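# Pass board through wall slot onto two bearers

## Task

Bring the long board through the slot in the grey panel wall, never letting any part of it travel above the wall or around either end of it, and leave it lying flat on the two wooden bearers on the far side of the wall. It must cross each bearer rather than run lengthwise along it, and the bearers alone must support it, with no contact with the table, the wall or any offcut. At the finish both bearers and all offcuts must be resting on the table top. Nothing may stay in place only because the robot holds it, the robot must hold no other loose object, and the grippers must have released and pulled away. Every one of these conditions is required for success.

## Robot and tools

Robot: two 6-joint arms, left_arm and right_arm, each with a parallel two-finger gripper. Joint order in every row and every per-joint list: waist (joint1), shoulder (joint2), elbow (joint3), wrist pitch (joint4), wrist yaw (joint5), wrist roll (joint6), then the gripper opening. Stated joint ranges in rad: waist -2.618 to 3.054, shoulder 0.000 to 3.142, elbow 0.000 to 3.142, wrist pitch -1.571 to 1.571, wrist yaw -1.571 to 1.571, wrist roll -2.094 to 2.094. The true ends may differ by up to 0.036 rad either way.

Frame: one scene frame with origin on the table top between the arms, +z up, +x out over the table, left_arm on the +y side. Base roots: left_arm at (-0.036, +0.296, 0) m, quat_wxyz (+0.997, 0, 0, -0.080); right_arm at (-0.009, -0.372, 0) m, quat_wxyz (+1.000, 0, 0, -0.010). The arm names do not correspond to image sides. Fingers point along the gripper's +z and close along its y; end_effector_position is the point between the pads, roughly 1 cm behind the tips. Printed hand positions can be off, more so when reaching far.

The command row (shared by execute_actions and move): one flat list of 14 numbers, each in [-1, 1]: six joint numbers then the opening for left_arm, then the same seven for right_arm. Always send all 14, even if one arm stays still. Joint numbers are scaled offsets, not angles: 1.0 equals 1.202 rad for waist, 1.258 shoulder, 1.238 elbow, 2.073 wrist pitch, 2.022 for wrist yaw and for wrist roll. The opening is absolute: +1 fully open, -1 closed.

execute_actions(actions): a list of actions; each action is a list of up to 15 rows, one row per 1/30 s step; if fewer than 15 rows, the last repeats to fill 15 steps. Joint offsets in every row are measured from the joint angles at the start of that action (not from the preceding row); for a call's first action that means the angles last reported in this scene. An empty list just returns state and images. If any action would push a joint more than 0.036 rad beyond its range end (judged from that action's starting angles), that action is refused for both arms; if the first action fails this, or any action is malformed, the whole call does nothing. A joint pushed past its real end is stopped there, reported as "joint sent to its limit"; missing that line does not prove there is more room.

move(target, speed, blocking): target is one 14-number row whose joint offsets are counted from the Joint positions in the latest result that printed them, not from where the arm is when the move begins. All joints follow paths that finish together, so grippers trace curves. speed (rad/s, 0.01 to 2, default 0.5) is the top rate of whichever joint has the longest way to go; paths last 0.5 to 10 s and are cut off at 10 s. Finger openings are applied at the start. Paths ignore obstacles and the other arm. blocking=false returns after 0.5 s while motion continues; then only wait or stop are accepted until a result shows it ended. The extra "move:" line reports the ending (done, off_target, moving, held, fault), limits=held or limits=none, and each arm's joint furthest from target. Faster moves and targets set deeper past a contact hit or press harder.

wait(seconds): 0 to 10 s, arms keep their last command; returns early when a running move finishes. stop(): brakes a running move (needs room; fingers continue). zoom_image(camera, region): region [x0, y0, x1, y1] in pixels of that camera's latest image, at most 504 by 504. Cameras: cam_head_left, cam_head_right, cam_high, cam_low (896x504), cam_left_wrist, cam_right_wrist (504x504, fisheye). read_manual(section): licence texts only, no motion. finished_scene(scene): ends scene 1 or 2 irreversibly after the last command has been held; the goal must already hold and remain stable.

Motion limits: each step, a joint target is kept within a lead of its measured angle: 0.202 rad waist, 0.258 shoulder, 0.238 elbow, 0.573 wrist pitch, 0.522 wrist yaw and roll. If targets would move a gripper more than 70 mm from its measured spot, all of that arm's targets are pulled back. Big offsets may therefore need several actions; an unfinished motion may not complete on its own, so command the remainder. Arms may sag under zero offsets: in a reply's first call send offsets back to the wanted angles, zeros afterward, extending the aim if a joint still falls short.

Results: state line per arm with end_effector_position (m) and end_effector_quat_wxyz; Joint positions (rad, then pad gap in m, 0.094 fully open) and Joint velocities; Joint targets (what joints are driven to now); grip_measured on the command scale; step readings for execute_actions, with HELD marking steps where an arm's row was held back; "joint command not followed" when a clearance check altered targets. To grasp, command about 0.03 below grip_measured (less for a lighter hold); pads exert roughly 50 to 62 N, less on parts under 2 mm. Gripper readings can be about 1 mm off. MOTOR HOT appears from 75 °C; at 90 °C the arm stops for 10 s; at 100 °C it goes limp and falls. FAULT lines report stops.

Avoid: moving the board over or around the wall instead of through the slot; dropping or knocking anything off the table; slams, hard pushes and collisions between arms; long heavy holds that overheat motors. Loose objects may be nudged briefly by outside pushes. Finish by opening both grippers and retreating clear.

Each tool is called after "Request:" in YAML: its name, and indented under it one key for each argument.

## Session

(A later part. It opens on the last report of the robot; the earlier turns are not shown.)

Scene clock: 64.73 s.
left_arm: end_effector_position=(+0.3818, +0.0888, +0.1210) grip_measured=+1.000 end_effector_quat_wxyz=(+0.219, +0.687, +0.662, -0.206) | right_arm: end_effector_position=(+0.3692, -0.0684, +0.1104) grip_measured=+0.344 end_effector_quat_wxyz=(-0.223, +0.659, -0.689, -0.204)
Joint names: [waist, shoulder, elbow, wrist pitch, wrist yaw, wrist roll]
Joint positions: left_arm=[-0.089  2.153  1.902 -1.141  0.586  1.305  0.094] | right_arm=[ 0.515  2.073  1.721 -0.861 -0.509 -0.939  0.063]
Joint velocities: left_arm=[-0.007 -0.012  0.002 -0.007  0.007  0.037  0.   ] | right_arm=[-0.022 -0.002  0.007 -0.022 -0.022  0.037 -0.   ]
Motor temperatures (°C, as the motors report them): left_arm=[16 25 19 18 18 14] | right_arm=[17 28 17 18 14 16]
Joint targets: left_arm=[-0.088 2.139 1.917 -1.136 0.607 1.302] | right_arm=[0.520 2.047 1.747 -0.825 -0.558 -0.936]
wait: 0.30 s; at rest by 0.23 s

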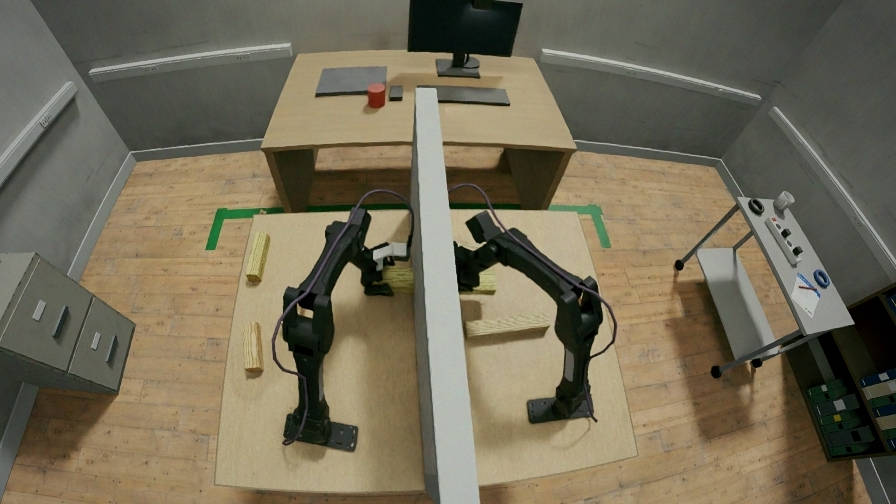

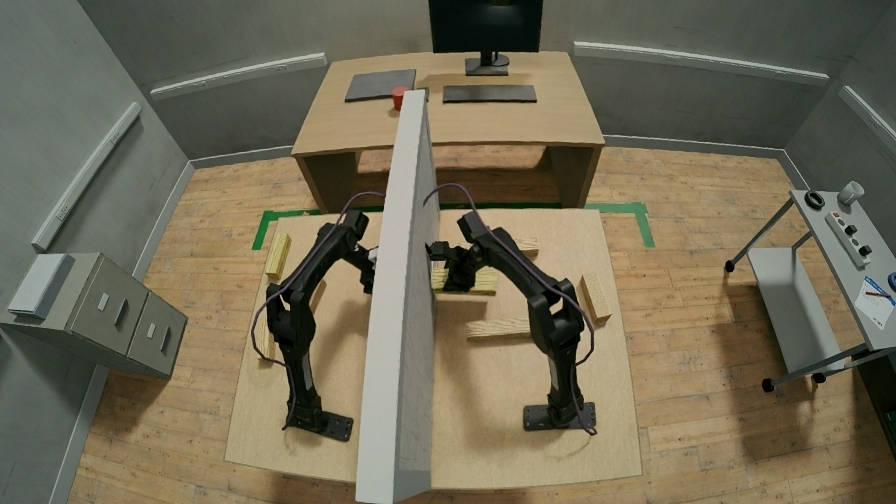

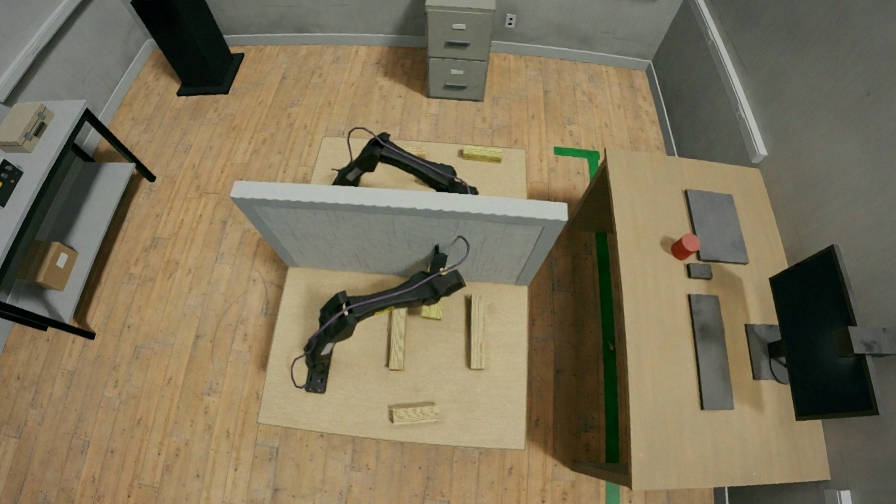

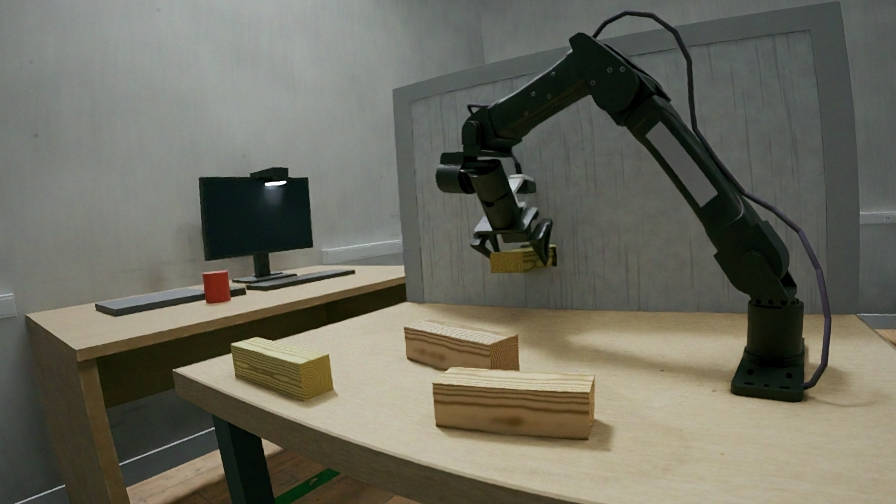

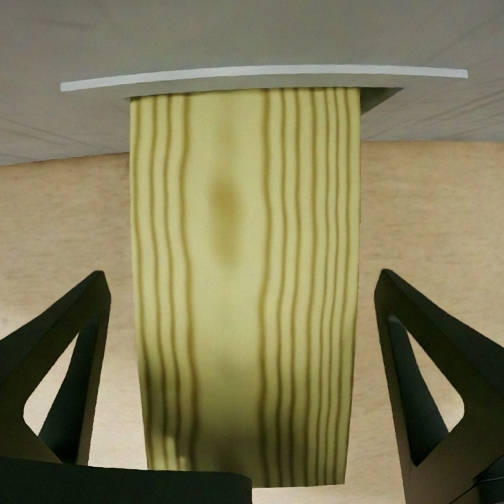

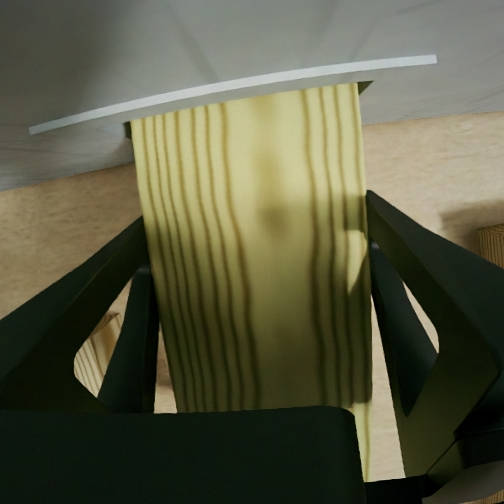

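Request:
execute_actions:
  actions:
    - [[0.0008,-0.01113,0.0263,-0.0079,0.0104,-0.0015,1.0,-0.02894,-0.02067,0.021,0.00522,-0.02716,-0.01554,0.0],[0.0008,-0.01113,0.0317,-0.0128,0.0104,-0.0015,1.0,-0.06457,-0.02067,0.021,-0.01047,-0.03867,-0.04401,0.0],[0.0008,-0.01113,0.0384,-0.0185,0.0104,-0.0015,1.0,-0.08094,-0.02067,0.021,-0.02822,-0.0516,-0.07571,0.0],[0.0008,-0.01113,0.046,-0.0245,0.0104,-0.0015,1.0,-0.09865,-0.02067,0.021,-0.04653,-0.06432,-0.10796,0.0],[0.0008,-0.01113,0.054,-0.0306,0.0104,-0.0015,1.0,-0.11656,-0.02067,0.021,-0.06414,-0.07575,-0.13849,0.0],[0.0008,-0.01113,0.0621,-0.0363,0.0104,-0.0015,1.0,-0.13351,-0.02067,0.021,-0.08024,-0.0851,-0.16596,0.0],[0.0008,-0.01113,0.0698,-0.0414,0.0104,-0.0015,1.0,-0.14873,-0.02067,0.021,-0.09377,-0.09203,-0.18851,0.0],[0.0008,-0.01113,0.0767,-0.0455,0.0104,-0.0015,1.0,-0.16106,-0.02067,0.021,-0.10422,-0.09662,-0.20536,0.0],[0.0008,-0.01113,0.0826,-0.0485,0.0104,-0.0015,1.0,-0.17011,-0.02067,0.021,-0.11137,-0.09941,-0.21627,0.0],[0.0008,-0.01113,0.0871,-0.0501,0.0104,-0.0015,1.0,-0.17512,-0.02067,0.021,-0.11479,-0.10081,-0.22053,0.0],[0.0008,-0.01113,0.0897,-0.0503,0.0104,-0.0015,1.0,-0.17588,-0.02067,0.021,-0.11469,-0.10142,-0.2187,0.0],[0.0008,-0.01113,0.0908,-0.0489,0.0104,-0.0015,1.0,-0.17242,-0.02067,0.021,-0.11106,-0.10135,-0.21082,0.0],[0.0008,-0.01113,0.09,-0.0462,0.0104,-0.0015,1.0,-0.16529,-0.02067,0.021,-0.10422,-0.10073,-0.1976,0.0],[0.0008,-0.01113,0.0889,-0.0444,0.0104,-0.0015,1.0,-0.17554,-0.02067,0.021,-0.09969,-0.08971,-0.18915,0.0],[0.0008,-0.01113,0.0889,-0.0444,0.0104,-0.0015,1.0,-0.19717,-0.02067,0.021,-0.09969,-0.08971,-0.18915,0.0]]

Request:
wait:
  seconds: 0.3

Scene clock: 72.83 s.
left_arm: end_effector_position=(+0.3835, +0.0884, +0.1418) grip_measured=+1.000 end_effector_quat_wxyz=(+0.223, +0.688, +0.660, -0.203) | right_arm: end_effector_position=(+0.3771, -0.1585, +0.1078) grip_measured=+0.344 end_effector_quat_wxyz=(-0.208, +0.691, -0.655, -0.225)
Joint names: [waist, shoulder, elbow, wrist pitch, wrist yaw, wrist roll]
Joint positions: left_arm=[-0.089  2.153  1.983 -1.211  0.586  1.305  0.094] | right_arm=[ 0.291  2.073  1.721 -1.075 -0.609 -1.308  0.063]
Joint velocities: left_arm=[-0.002  0.002  0.022 -0.037  0.066  0.037  0.   ] | right_arm=[-0.022 -0.012  0.007  0.051 -0.11  -0.022  0.001]
Motor temperatures (°C, as the motors report them): left_arm=[16 25 19 18 17 14] | right_arm=[17 29 18 19 14 16]
Joint targets: left_arm=[-0.088 2.139 2.012 -1.233 0.607 1.302] | right_arm=[0.278 2.047 1.747 -1.068 -0.691 -1.322]
Step readings (joint positions):
0: left_arm=[-0.089 2.153 1.902 -1.141 0.586 1.305] | right_arm=[0.515 2.073 1.721 -0.861 -0.509 -0.939]
1: left_arm=[-0.089 2.153 1.902 -1.141 0.586 1.305] | right_arm=[0.513 2.073 1.721 -0.863 -0.510 -0.943]
2: left_arm=[-0.089 2.153 1.902 -1.142 0.586 1.305] | right_arm=[0.506 2.073 1.721 -0.868 -0.515 -0.957]
4: left_arm=[-0.089 2.153 1.909 -1.153 0.586 1.305] | right_arm=[0.474 2.073 1.721 -0.895 -0.540 -1.014]
8: left_arm=[-0.089 2.153 1.948 -1.187 0.586 1.305] | right_arm=[0.369 2.073 1.721 -0.998 -0.596 -1.183]
15: Joint positions above

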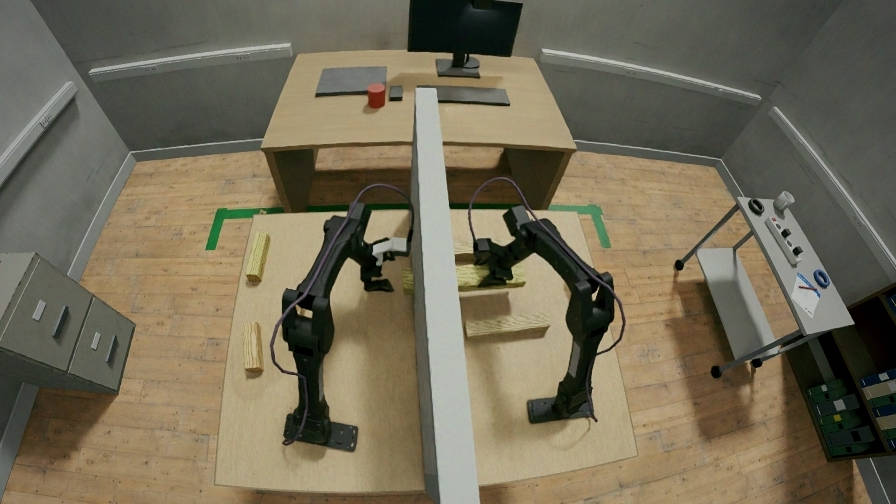

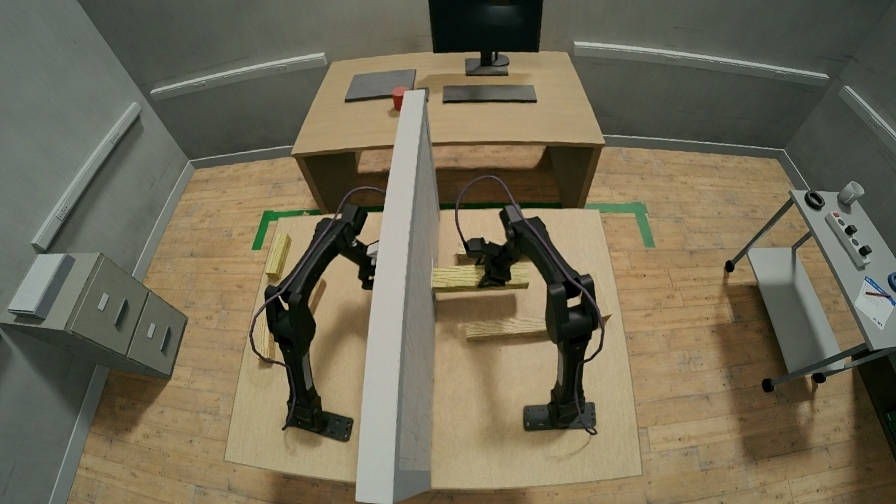

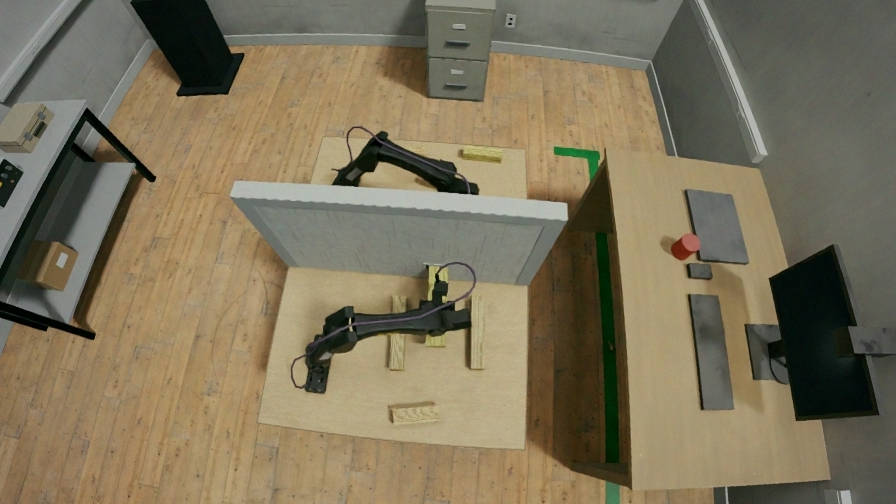

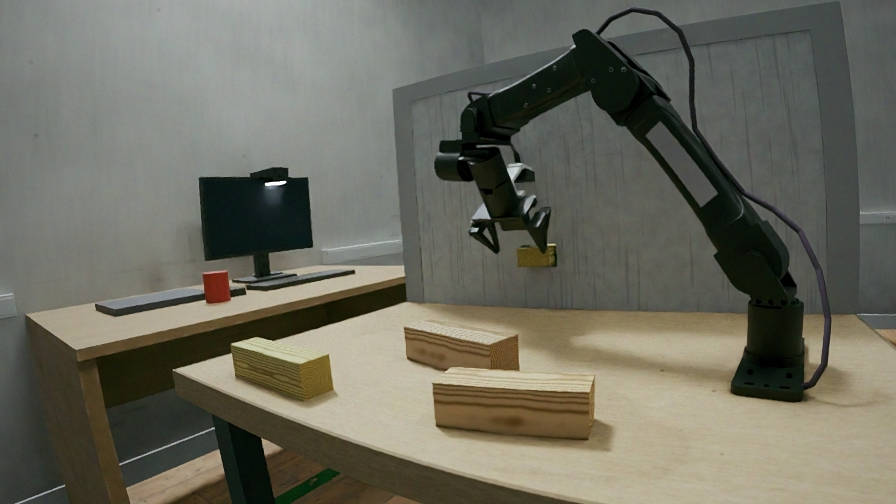

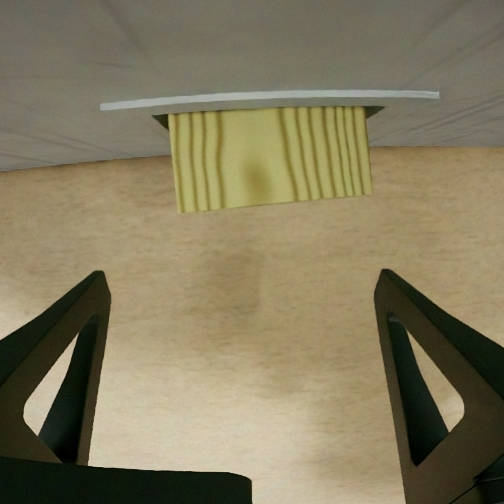

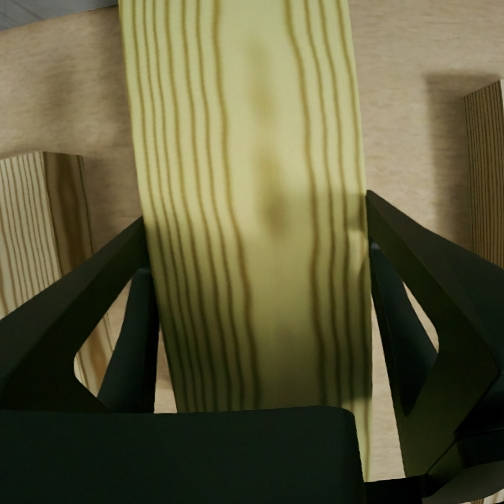

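Scene clock: 73.13 s.
left_arm: end_effector_position=(+0.3824, +0.0887, +0.1416) grip_measured=+1.000 end_effector_quat_wxyz=(+0.221, +0.688, +0.661, -0.204) | right_arm: end_effector_position=(+0.3777, -0.1596, +0.1081) grip_measured=+0.344 end_effector_quat_wxyz=(-0.210, +0.691, -0.654, -0.225)
Joint names: [waist, shoulder, elbow, wrist pitch, wrist yaw, wrist roll]
Joint positions: left_arm=[-0.089  2.153  1.983 -1.216  0.586  1.305  0.094] | right_arm=[ 0.287  2.073  1.721 -1.075 -0.611 -1.314  0.063]
Joint velocities: left_arm=[-0.002 -0.017  0.012  0.051  0.007 -0.022  0.   ] | right_arm=[-0.027  0.002  0.017  0.007  0.037  0.037 -0.   ]
Motor temperatures (°C, as the motors report them): left_arm=[16 25 19 18 17 14] | right_arm=[17 29 18 19 14 16]
Joint targets: left_arm=[-0.088 2.139 2.012 -1.233 0.607 1.302] | right_arm=[0.278 2.047 1.747 -1.068 -0.691 -1.322]
wait: 0.30 s; no rest

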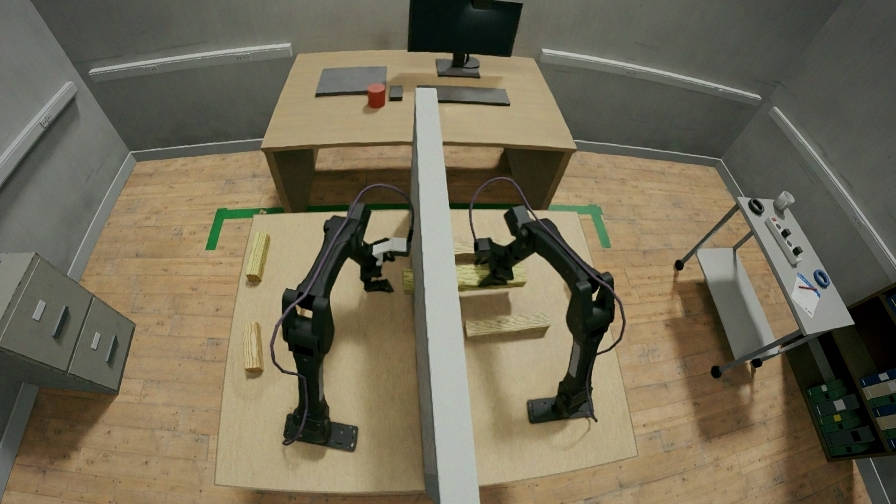

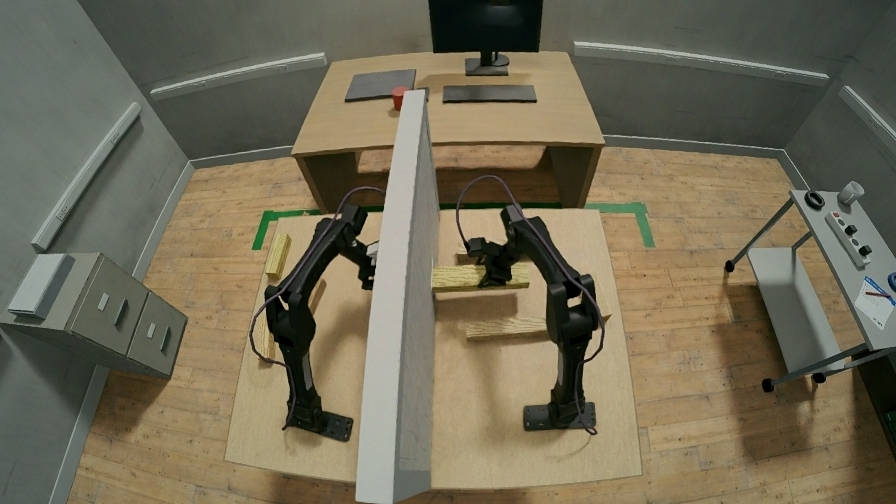

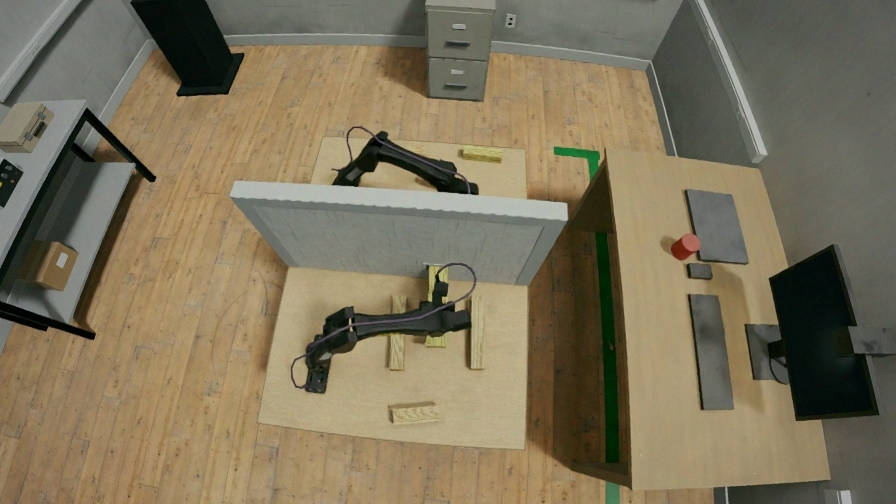

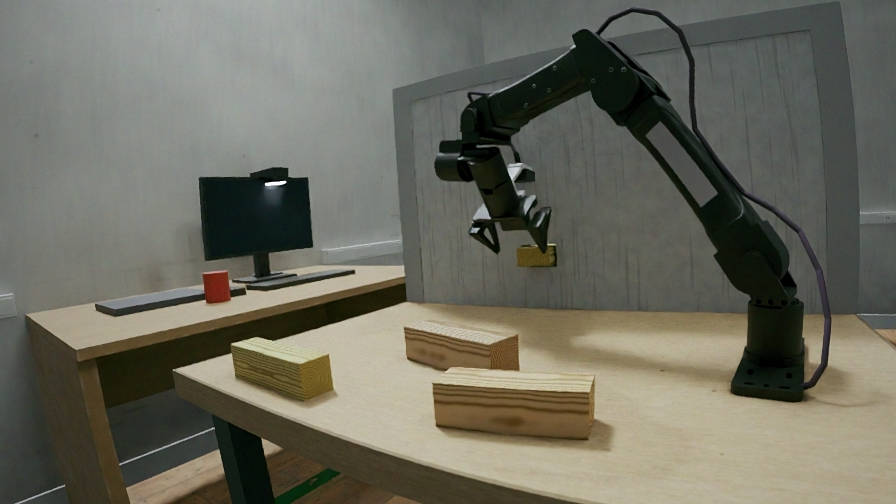

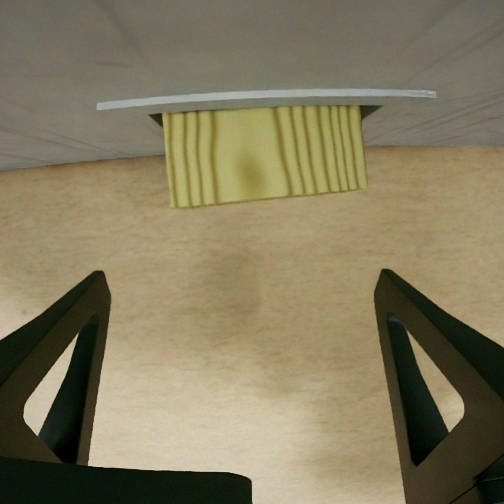

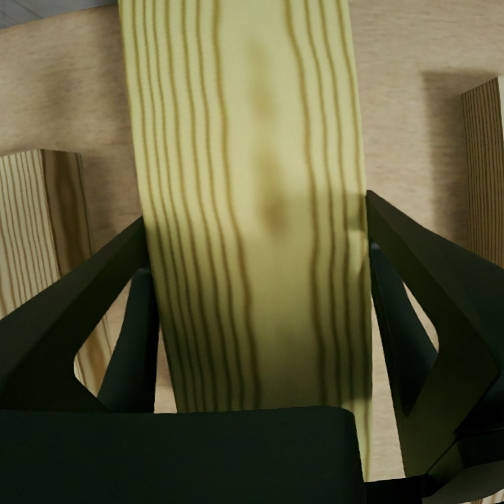

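Request:
execute_actions:
  actions: []

Request:
zoom_image:
  camera: "cam_left_wrist"
  region: [90, 70, 450, 220]

Request:
zoom_image:
  camera: "cam_low"
  region: [490, 220, 580, 285]

Request:
zoom_image:
  camera: "cam_high"
  region: [380, 240, 520, 380]

Scene clock: 73.43 s.
left_arm: end_effector_position=(+0.3823, +0.0887, +0.1416) grip_measured=+1.000 end_effector_quat_wxyz=(+0.221, +0.688, +0.661, -0.204) | right_arm: end_effector_position=(+0.3777, -0.1596, +0.1081) grip_measured=+0.344 end_effector_quat_wxyz=(-0.210, +0.691, -0.654, -0.225)
Joint names: [waist, shoulder, elbow, wrist pitch, wrist yaw, wrist roll]
Joint positions: left_arm=[-0.089  2.153  1.983 -1.217  0.586  1.305  0.094] | right_arm=[ 0.287  2.073  1.721 -1.075 -0.611 -1.315  0.063]
Joint velocities: left_arm=[-0.007  0.002  0.007 -0.037  0.037 -0.051  0.   ] | right_arm=[-0.017 -0.012 -0.007 -0.007 -0.022  0.007 -0.001]
Motor temperatures (°C, as the motors report them): left_arm=[16 25 19 18 17 14] | right_arm=[17 29 18 19 14 16]
Joint targets: left_arm=[-0.088 2.139 2.012 -1.233 0.607 1.302] | right_arm=[0.278 2.047 1.747 -1.068 -0.691 -1.322]

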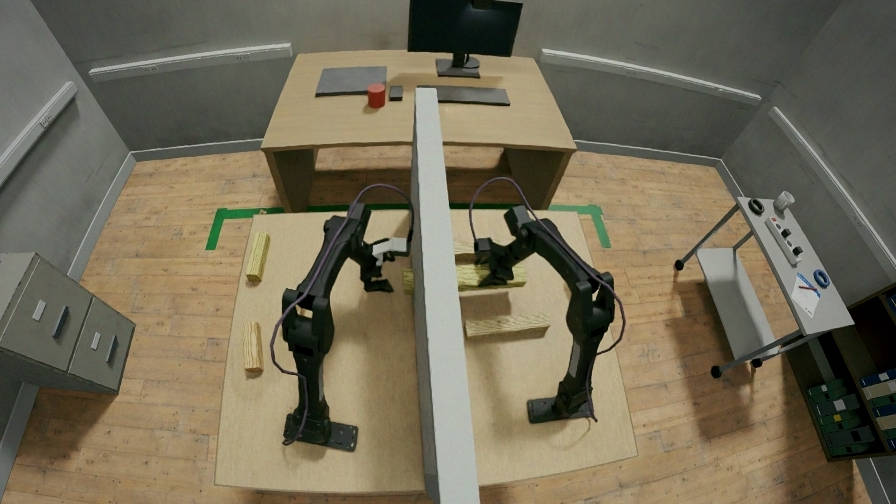

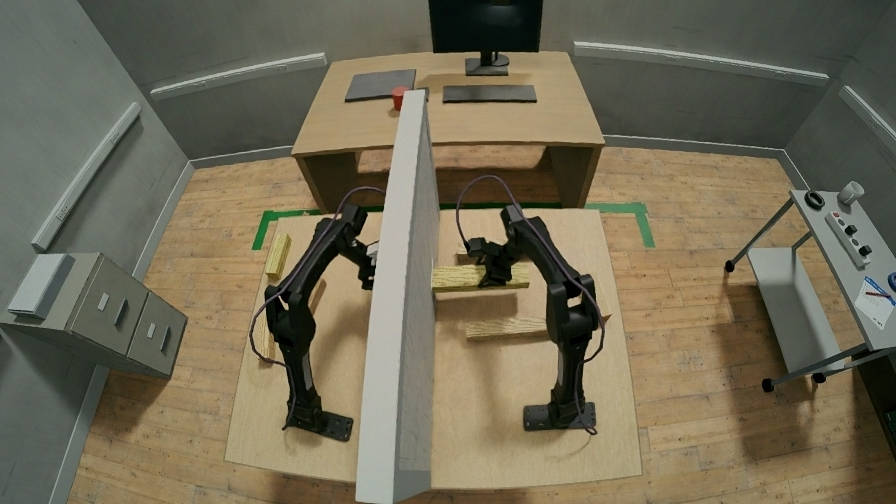

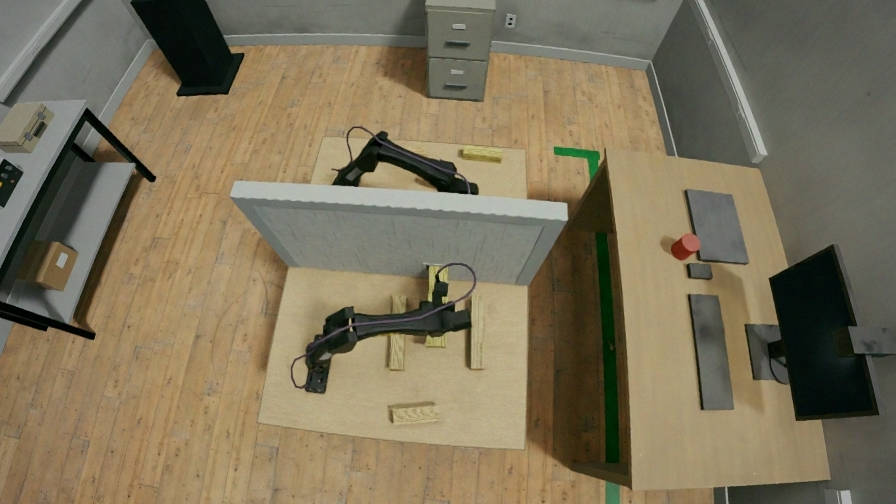

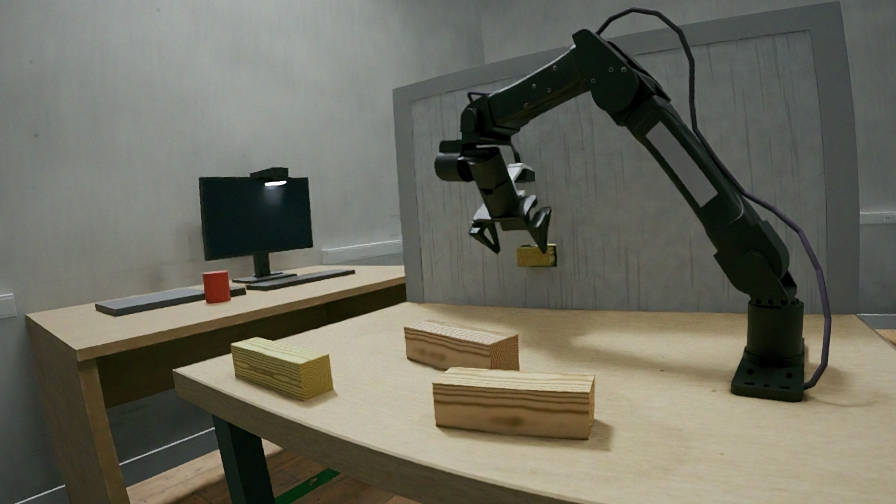

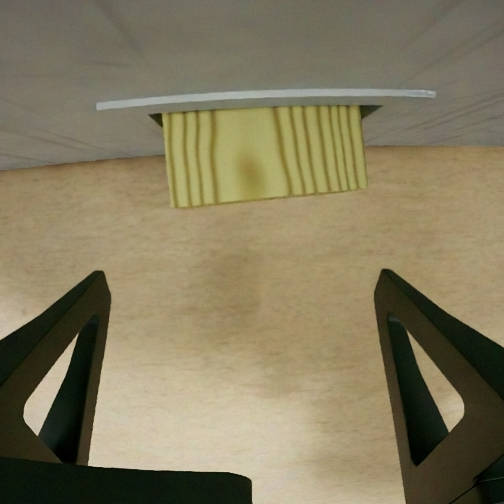

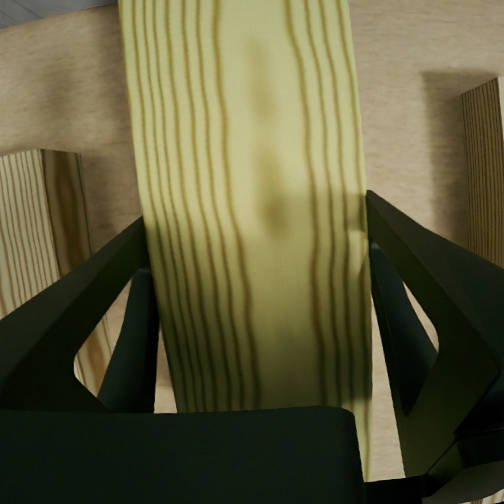

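Region (90, 70, 450, 220) of cam_left_wrist's 504x504 image, scaled by 1.400, with more detail than that image has; it fills the top 210 rows of this view, and the rest is white.

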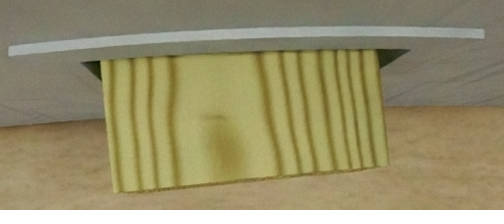

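Region (490, 220, 580, 285) of cam_low's 896x504 image, scaled by 5.600, with more detail than that image has.

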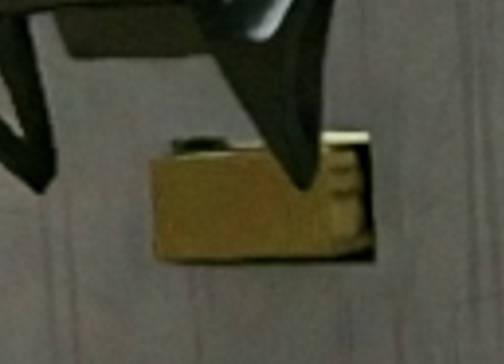

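Region (380, 240, 520, 380) of cam_high's 896x504 image, scaled by 3.600, with more detail than that image has.

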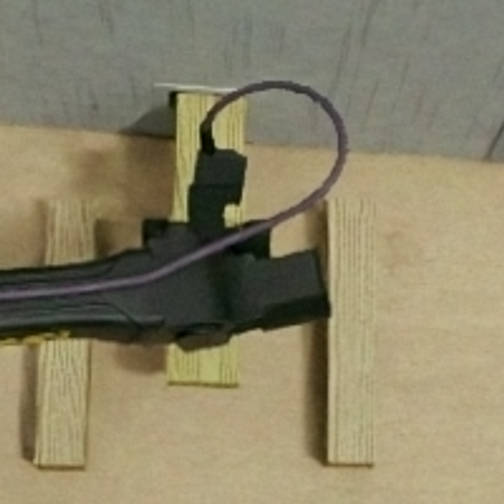

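Request:
execute_actions:
  actions:
    - [[0.0008,-0.01113,0.018,-0.0024,0.0104,-0.0015,1.0,-0.03032,-0.02067,0.021,-0.0037,-0.02334,-0.01528,0.0],[0.0008,-0.01113,0.018,-0.0024,0.0104,-0.0015,1.0,-0.0668,-0.02067,0.021,-0.01764,-0.02319,-0.04074,0.0],[0.0008,-0.01113,0.018,-0.0024,0.0104,-0.0015,1.0,-0.08355,-0.02067,0.021,-0.03317,-0.02404,-0.06862,0.0],[0.0008,-0.01113,0.018,-0.0024,0.0104,-0.0015,1.0,-0.10169,-0.02067,0.021,-0.04886,-0.02552,-0.09621,0.0],[0.0008,-0.01113,0.018,-0.0024,0.0104,-0.0015,1.0,-0.12062,-0.02067,0.021,-0.06351,-0.0274,-0.12135,0.0],[0.0008,-0.01113,0.018,-0.0024,0.0104,-0.0015,1.0,-0.13876,-0.02067,0.021,-0.07646,-0.02972,-0.14295,0.0],[0.0008,-0.01113,0.018,-0.0024,0.0104,-0.0015,1.0,-0.15552,-0.02067,0.021,-0.08689,-0.03229,-0.1596,0.0],[0.0008,-0.01113,0.018,-0.0024,0.0104,-0.0015,1.0,-0.16933,-0.02067,0.021,-0.09454,-0.03497,-0.1711,0.0],[0.0008,-0.01113,0.018,-0.0024,0.0104,-0.0015,1.0,-0.17978,-0.02067,0.021,-0.09948,-0.03754,-0.17777,0.0],[0.0008,-0.01113,0.018,-0.0024,0.0104,-0.0015,1.0,-0.18569,-0.02067,0.021,-0.10153,-0.03986,-0.1795,0.0],[0.0008,-0.01113,0.018,-0.0024,0.0104,-0.0015,1.0,-0.18707,-0.02067,0.021,-0.10106,-0.04179,-0.17718,0.0],[0.0008,-0.01113,0.018,-0.0024,0.0104,-0.0015,1.0,-0.18411,-0.02067,0.021,-0.09812,-0.04332,-0.171,0.0],[0.0008,-0.01113,0.018,-0.0024,0.0104,-0.0015,1.0,-0.17819,-0.02067,0.021,-0.09299,-0.04421,-0.16152,0.0],[0.0008,-0.01113,0.018,-0.0024,0.0104,-0.0015,1.0,-0.19002,-0.02067,0.021,-0.08963,-0.03996,-0.15559,0.0],[0.0008,-0.01113,0.018,-0.0024,0.0104,-0.0015,1.0,-0.20466,-0.02067,0.021,-0.08963,-0.03284,-0.15559,0.0]]

Request:
wait:
  seconds: 0.3

Scene clock: 77.17 s.
left_arm: end_effector_position=(+0.3823, +0.0887, +0.1416) grip_measured=+1.000 end_effector_quat_wxyz=(+0.221, +0.687, +0.661, -0.204) | right_arm: end_effector_position=(+0.3813, -0.2599, +0.1053) grip_measured=+0.344 end_effector_quat_wxyz=(-0.206, +0.696, -0.653, -0.216)
Joint names: [waist, shoulder, elbow, wrist pitch, wrist yaw, wrist roll]
Joint positions: left_arm=[-0.089  2.153  1.983 -1.217  0.586  1.305  0.094] | right_arm=[ 0.045  2.073  1.721 -1.241 -0.606 -1.617  0.063]
Joint velocities: left_arm=[ 0.012 -0.012 -0.017 -0.037  0.022 -0.007  0.   ] | right_arm=[ 0.027  0.002  0.002 -0.066  0.007 -0.066  0.001]
Motor temperatures (°C, as the motors report them): left_arm=[16 25 19 18 17 14] | right_arm=[17 29 18 18 15 16]
Joint targets: left_arm=[-0.088 2.139 2.005 -1.222 0.607 1.302] | right_arm=[0.041 2.047 1.747 -1.260 -0.677 -1.629]
Step readings (joint positions):
0: left_arm=[-0.089 2.153 1.983 -1.217 0.586 1.305] | right_arm=[0.287 2.073 1.721 -1.075 -0.611 -1.315]
1: left_arm=[-0.089 2.153 1.983 -1.217 0.586 1.305] | right_arm=[0.284 2.073 1.721 -1.076 -0.610 -1.319]
2: left_arm=[-0.089 2.153 1.983 -1.217 0.586 1.305] | right_arm=[0.277 2.073 1.721 -1.080 -0.611 -1.332]
4: left_arm=[-0.089 2.153 1.983 -1.217 0.586 1.305] | right_arm=[0.244 2.073 1.721 -1.104 -0.612 -1.382]
8: left_arm=[-0.089 2.153 1.983 -1.217 0.586 1.305] | right_arm=[0.129 2.073 1.721 -1.183 -0.612 -1.522]
15: Joint positions above

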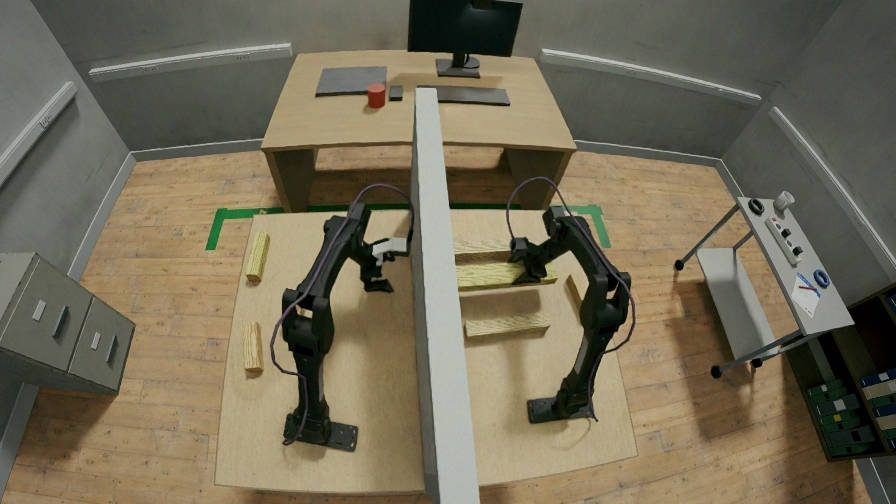

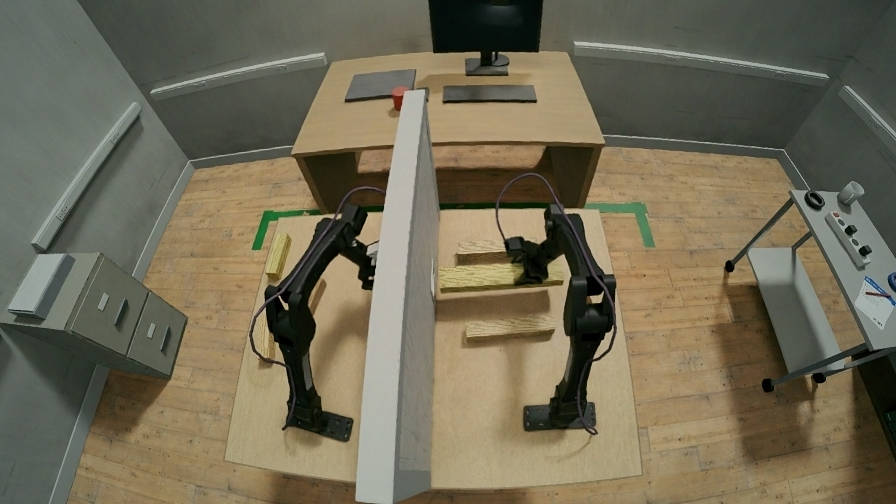

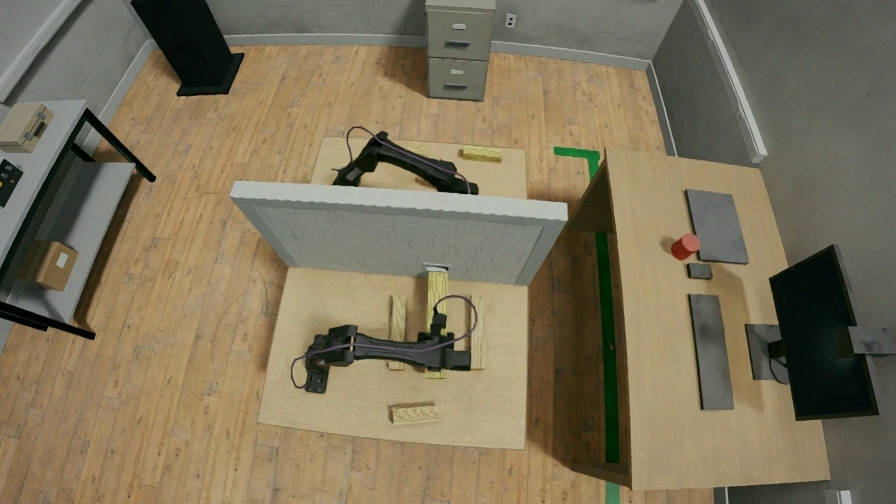

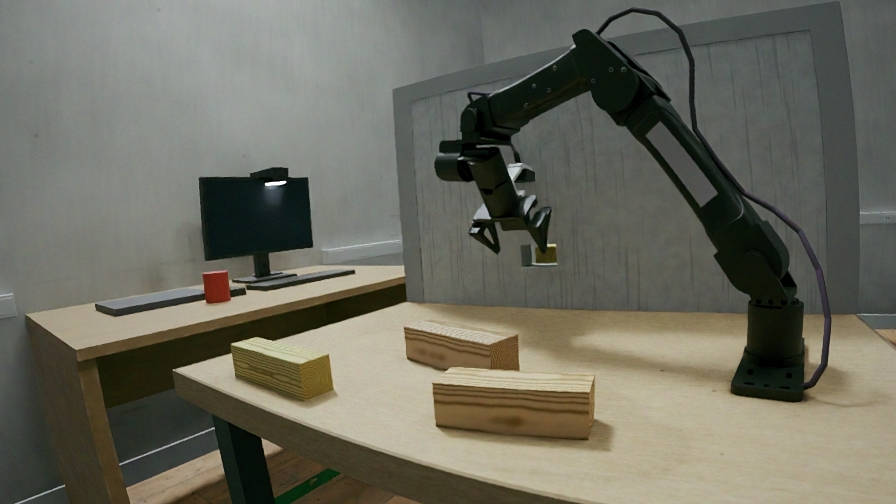

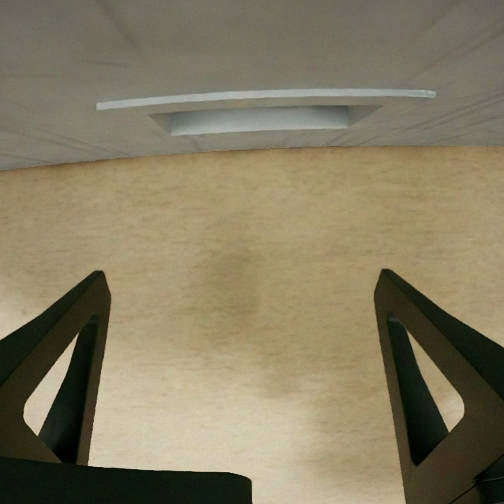

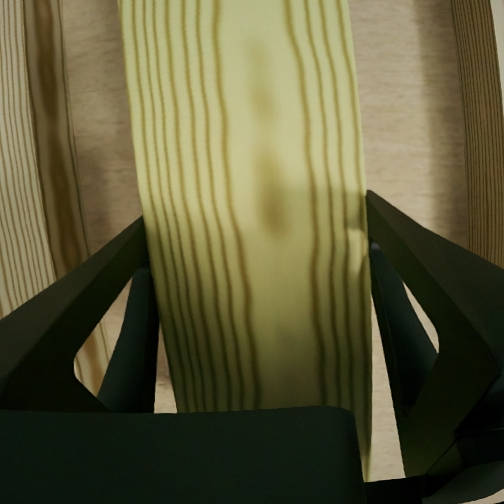

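Scene clock: 77.47 s.
left_arm: end_effector_position=(+0.3823, +0.0887, +0.1416) grip_measured=+1.000 end_effector_quat_wxyz=(+0.221, +0.687, +0.661, -0.204) | right_arm: end_effector_position=(+0.3808, -0.2600, +0.1053) grip_measured=+0.344 end_effector_quat_wxyz=(-0.205, +0.697, -0.652, -0.216)
Joint names: [waist, shoulder, elbow, wrist pitch, wrist yaw, wrist roll]
Joint positions: left_arm=[-0.089  2.153  1.983 -1.217  0.586  1.305  0.094] | right_arm=[ 0.045  2.073  1.721 -1.244 -0.605 -1.622  0.063]
Joint velocities: left_arm=[ 0.017 -0.007 -0.007  0.007  0.007 -0.007  0.   ] | right_arm=[ 0.007 -0.007 -0.007  0.081 -0.081  0.007 -0.   ]
Motor temperatures (°C, as the motors report them): left_arm=[16 25 19 18 17 14] | right_arm=[17 29 18 18 15 16]
Joint targets: left_arm=[-0.088 2.139 2.005 -1.222 0.607 1.302] | right_arm=[0.041 2.047 1.747 -1.260 -0.677 -1.629]
wait: 0.30 s; no rest

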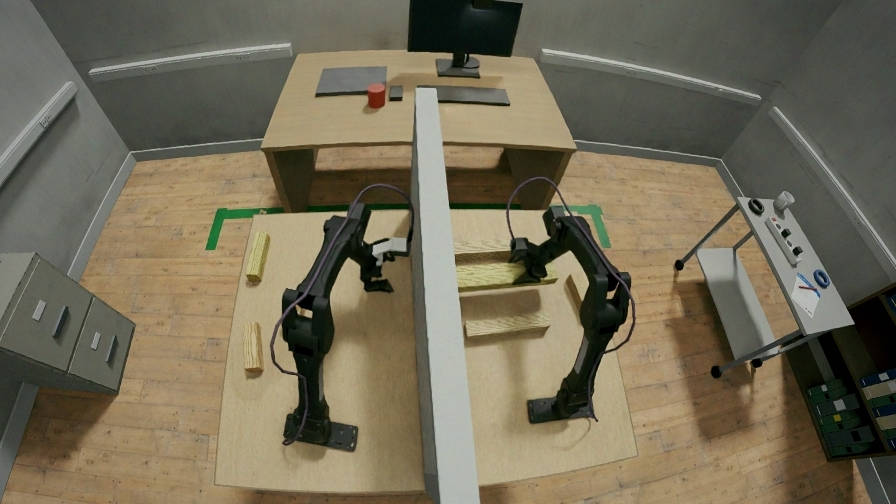

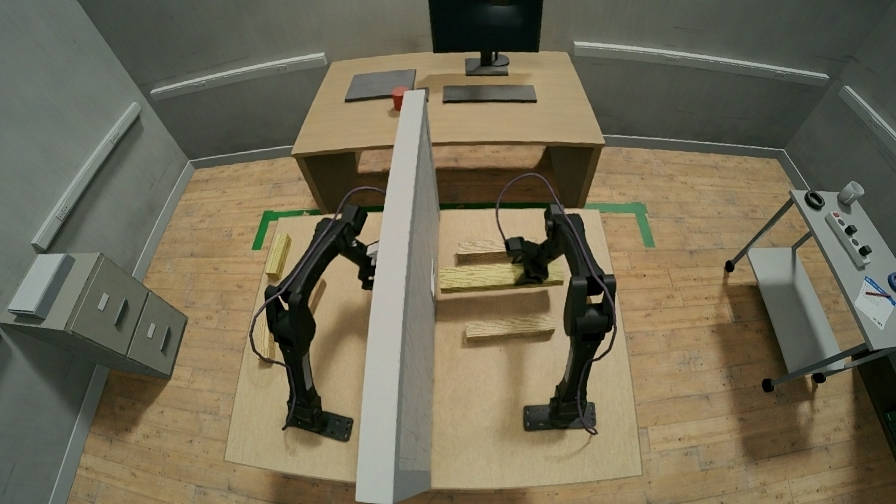

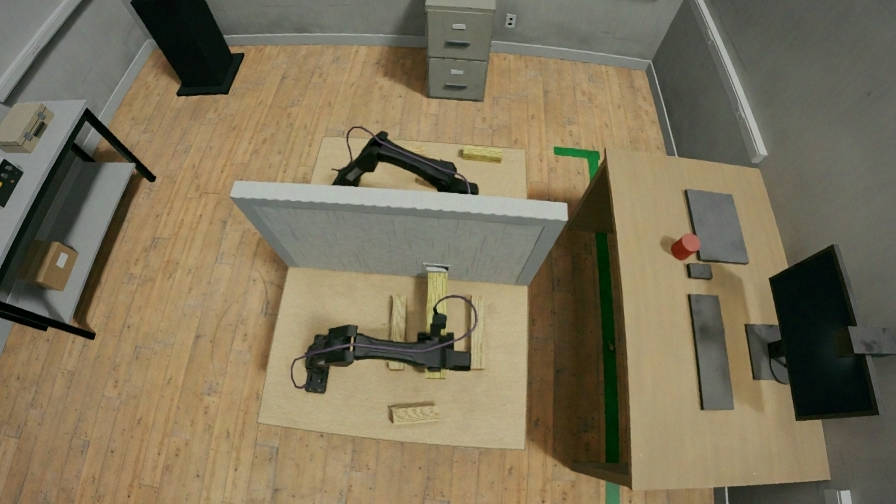

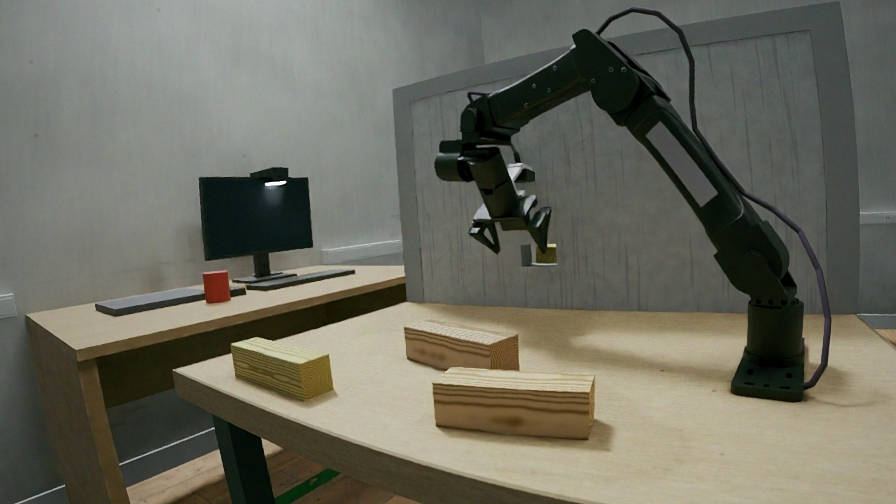

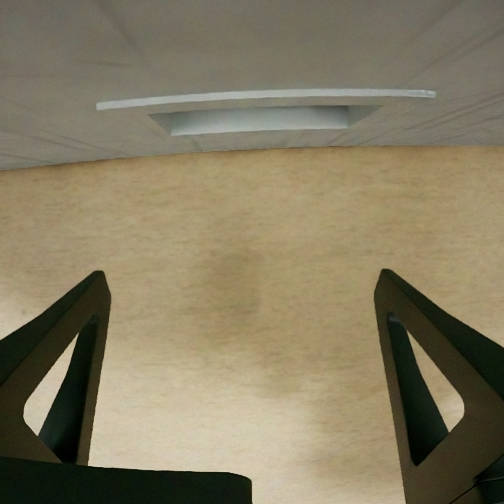

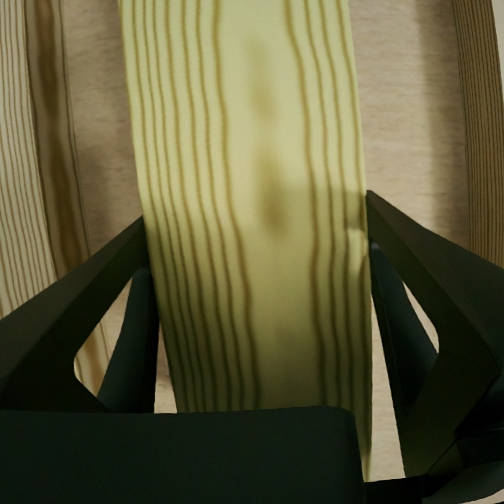

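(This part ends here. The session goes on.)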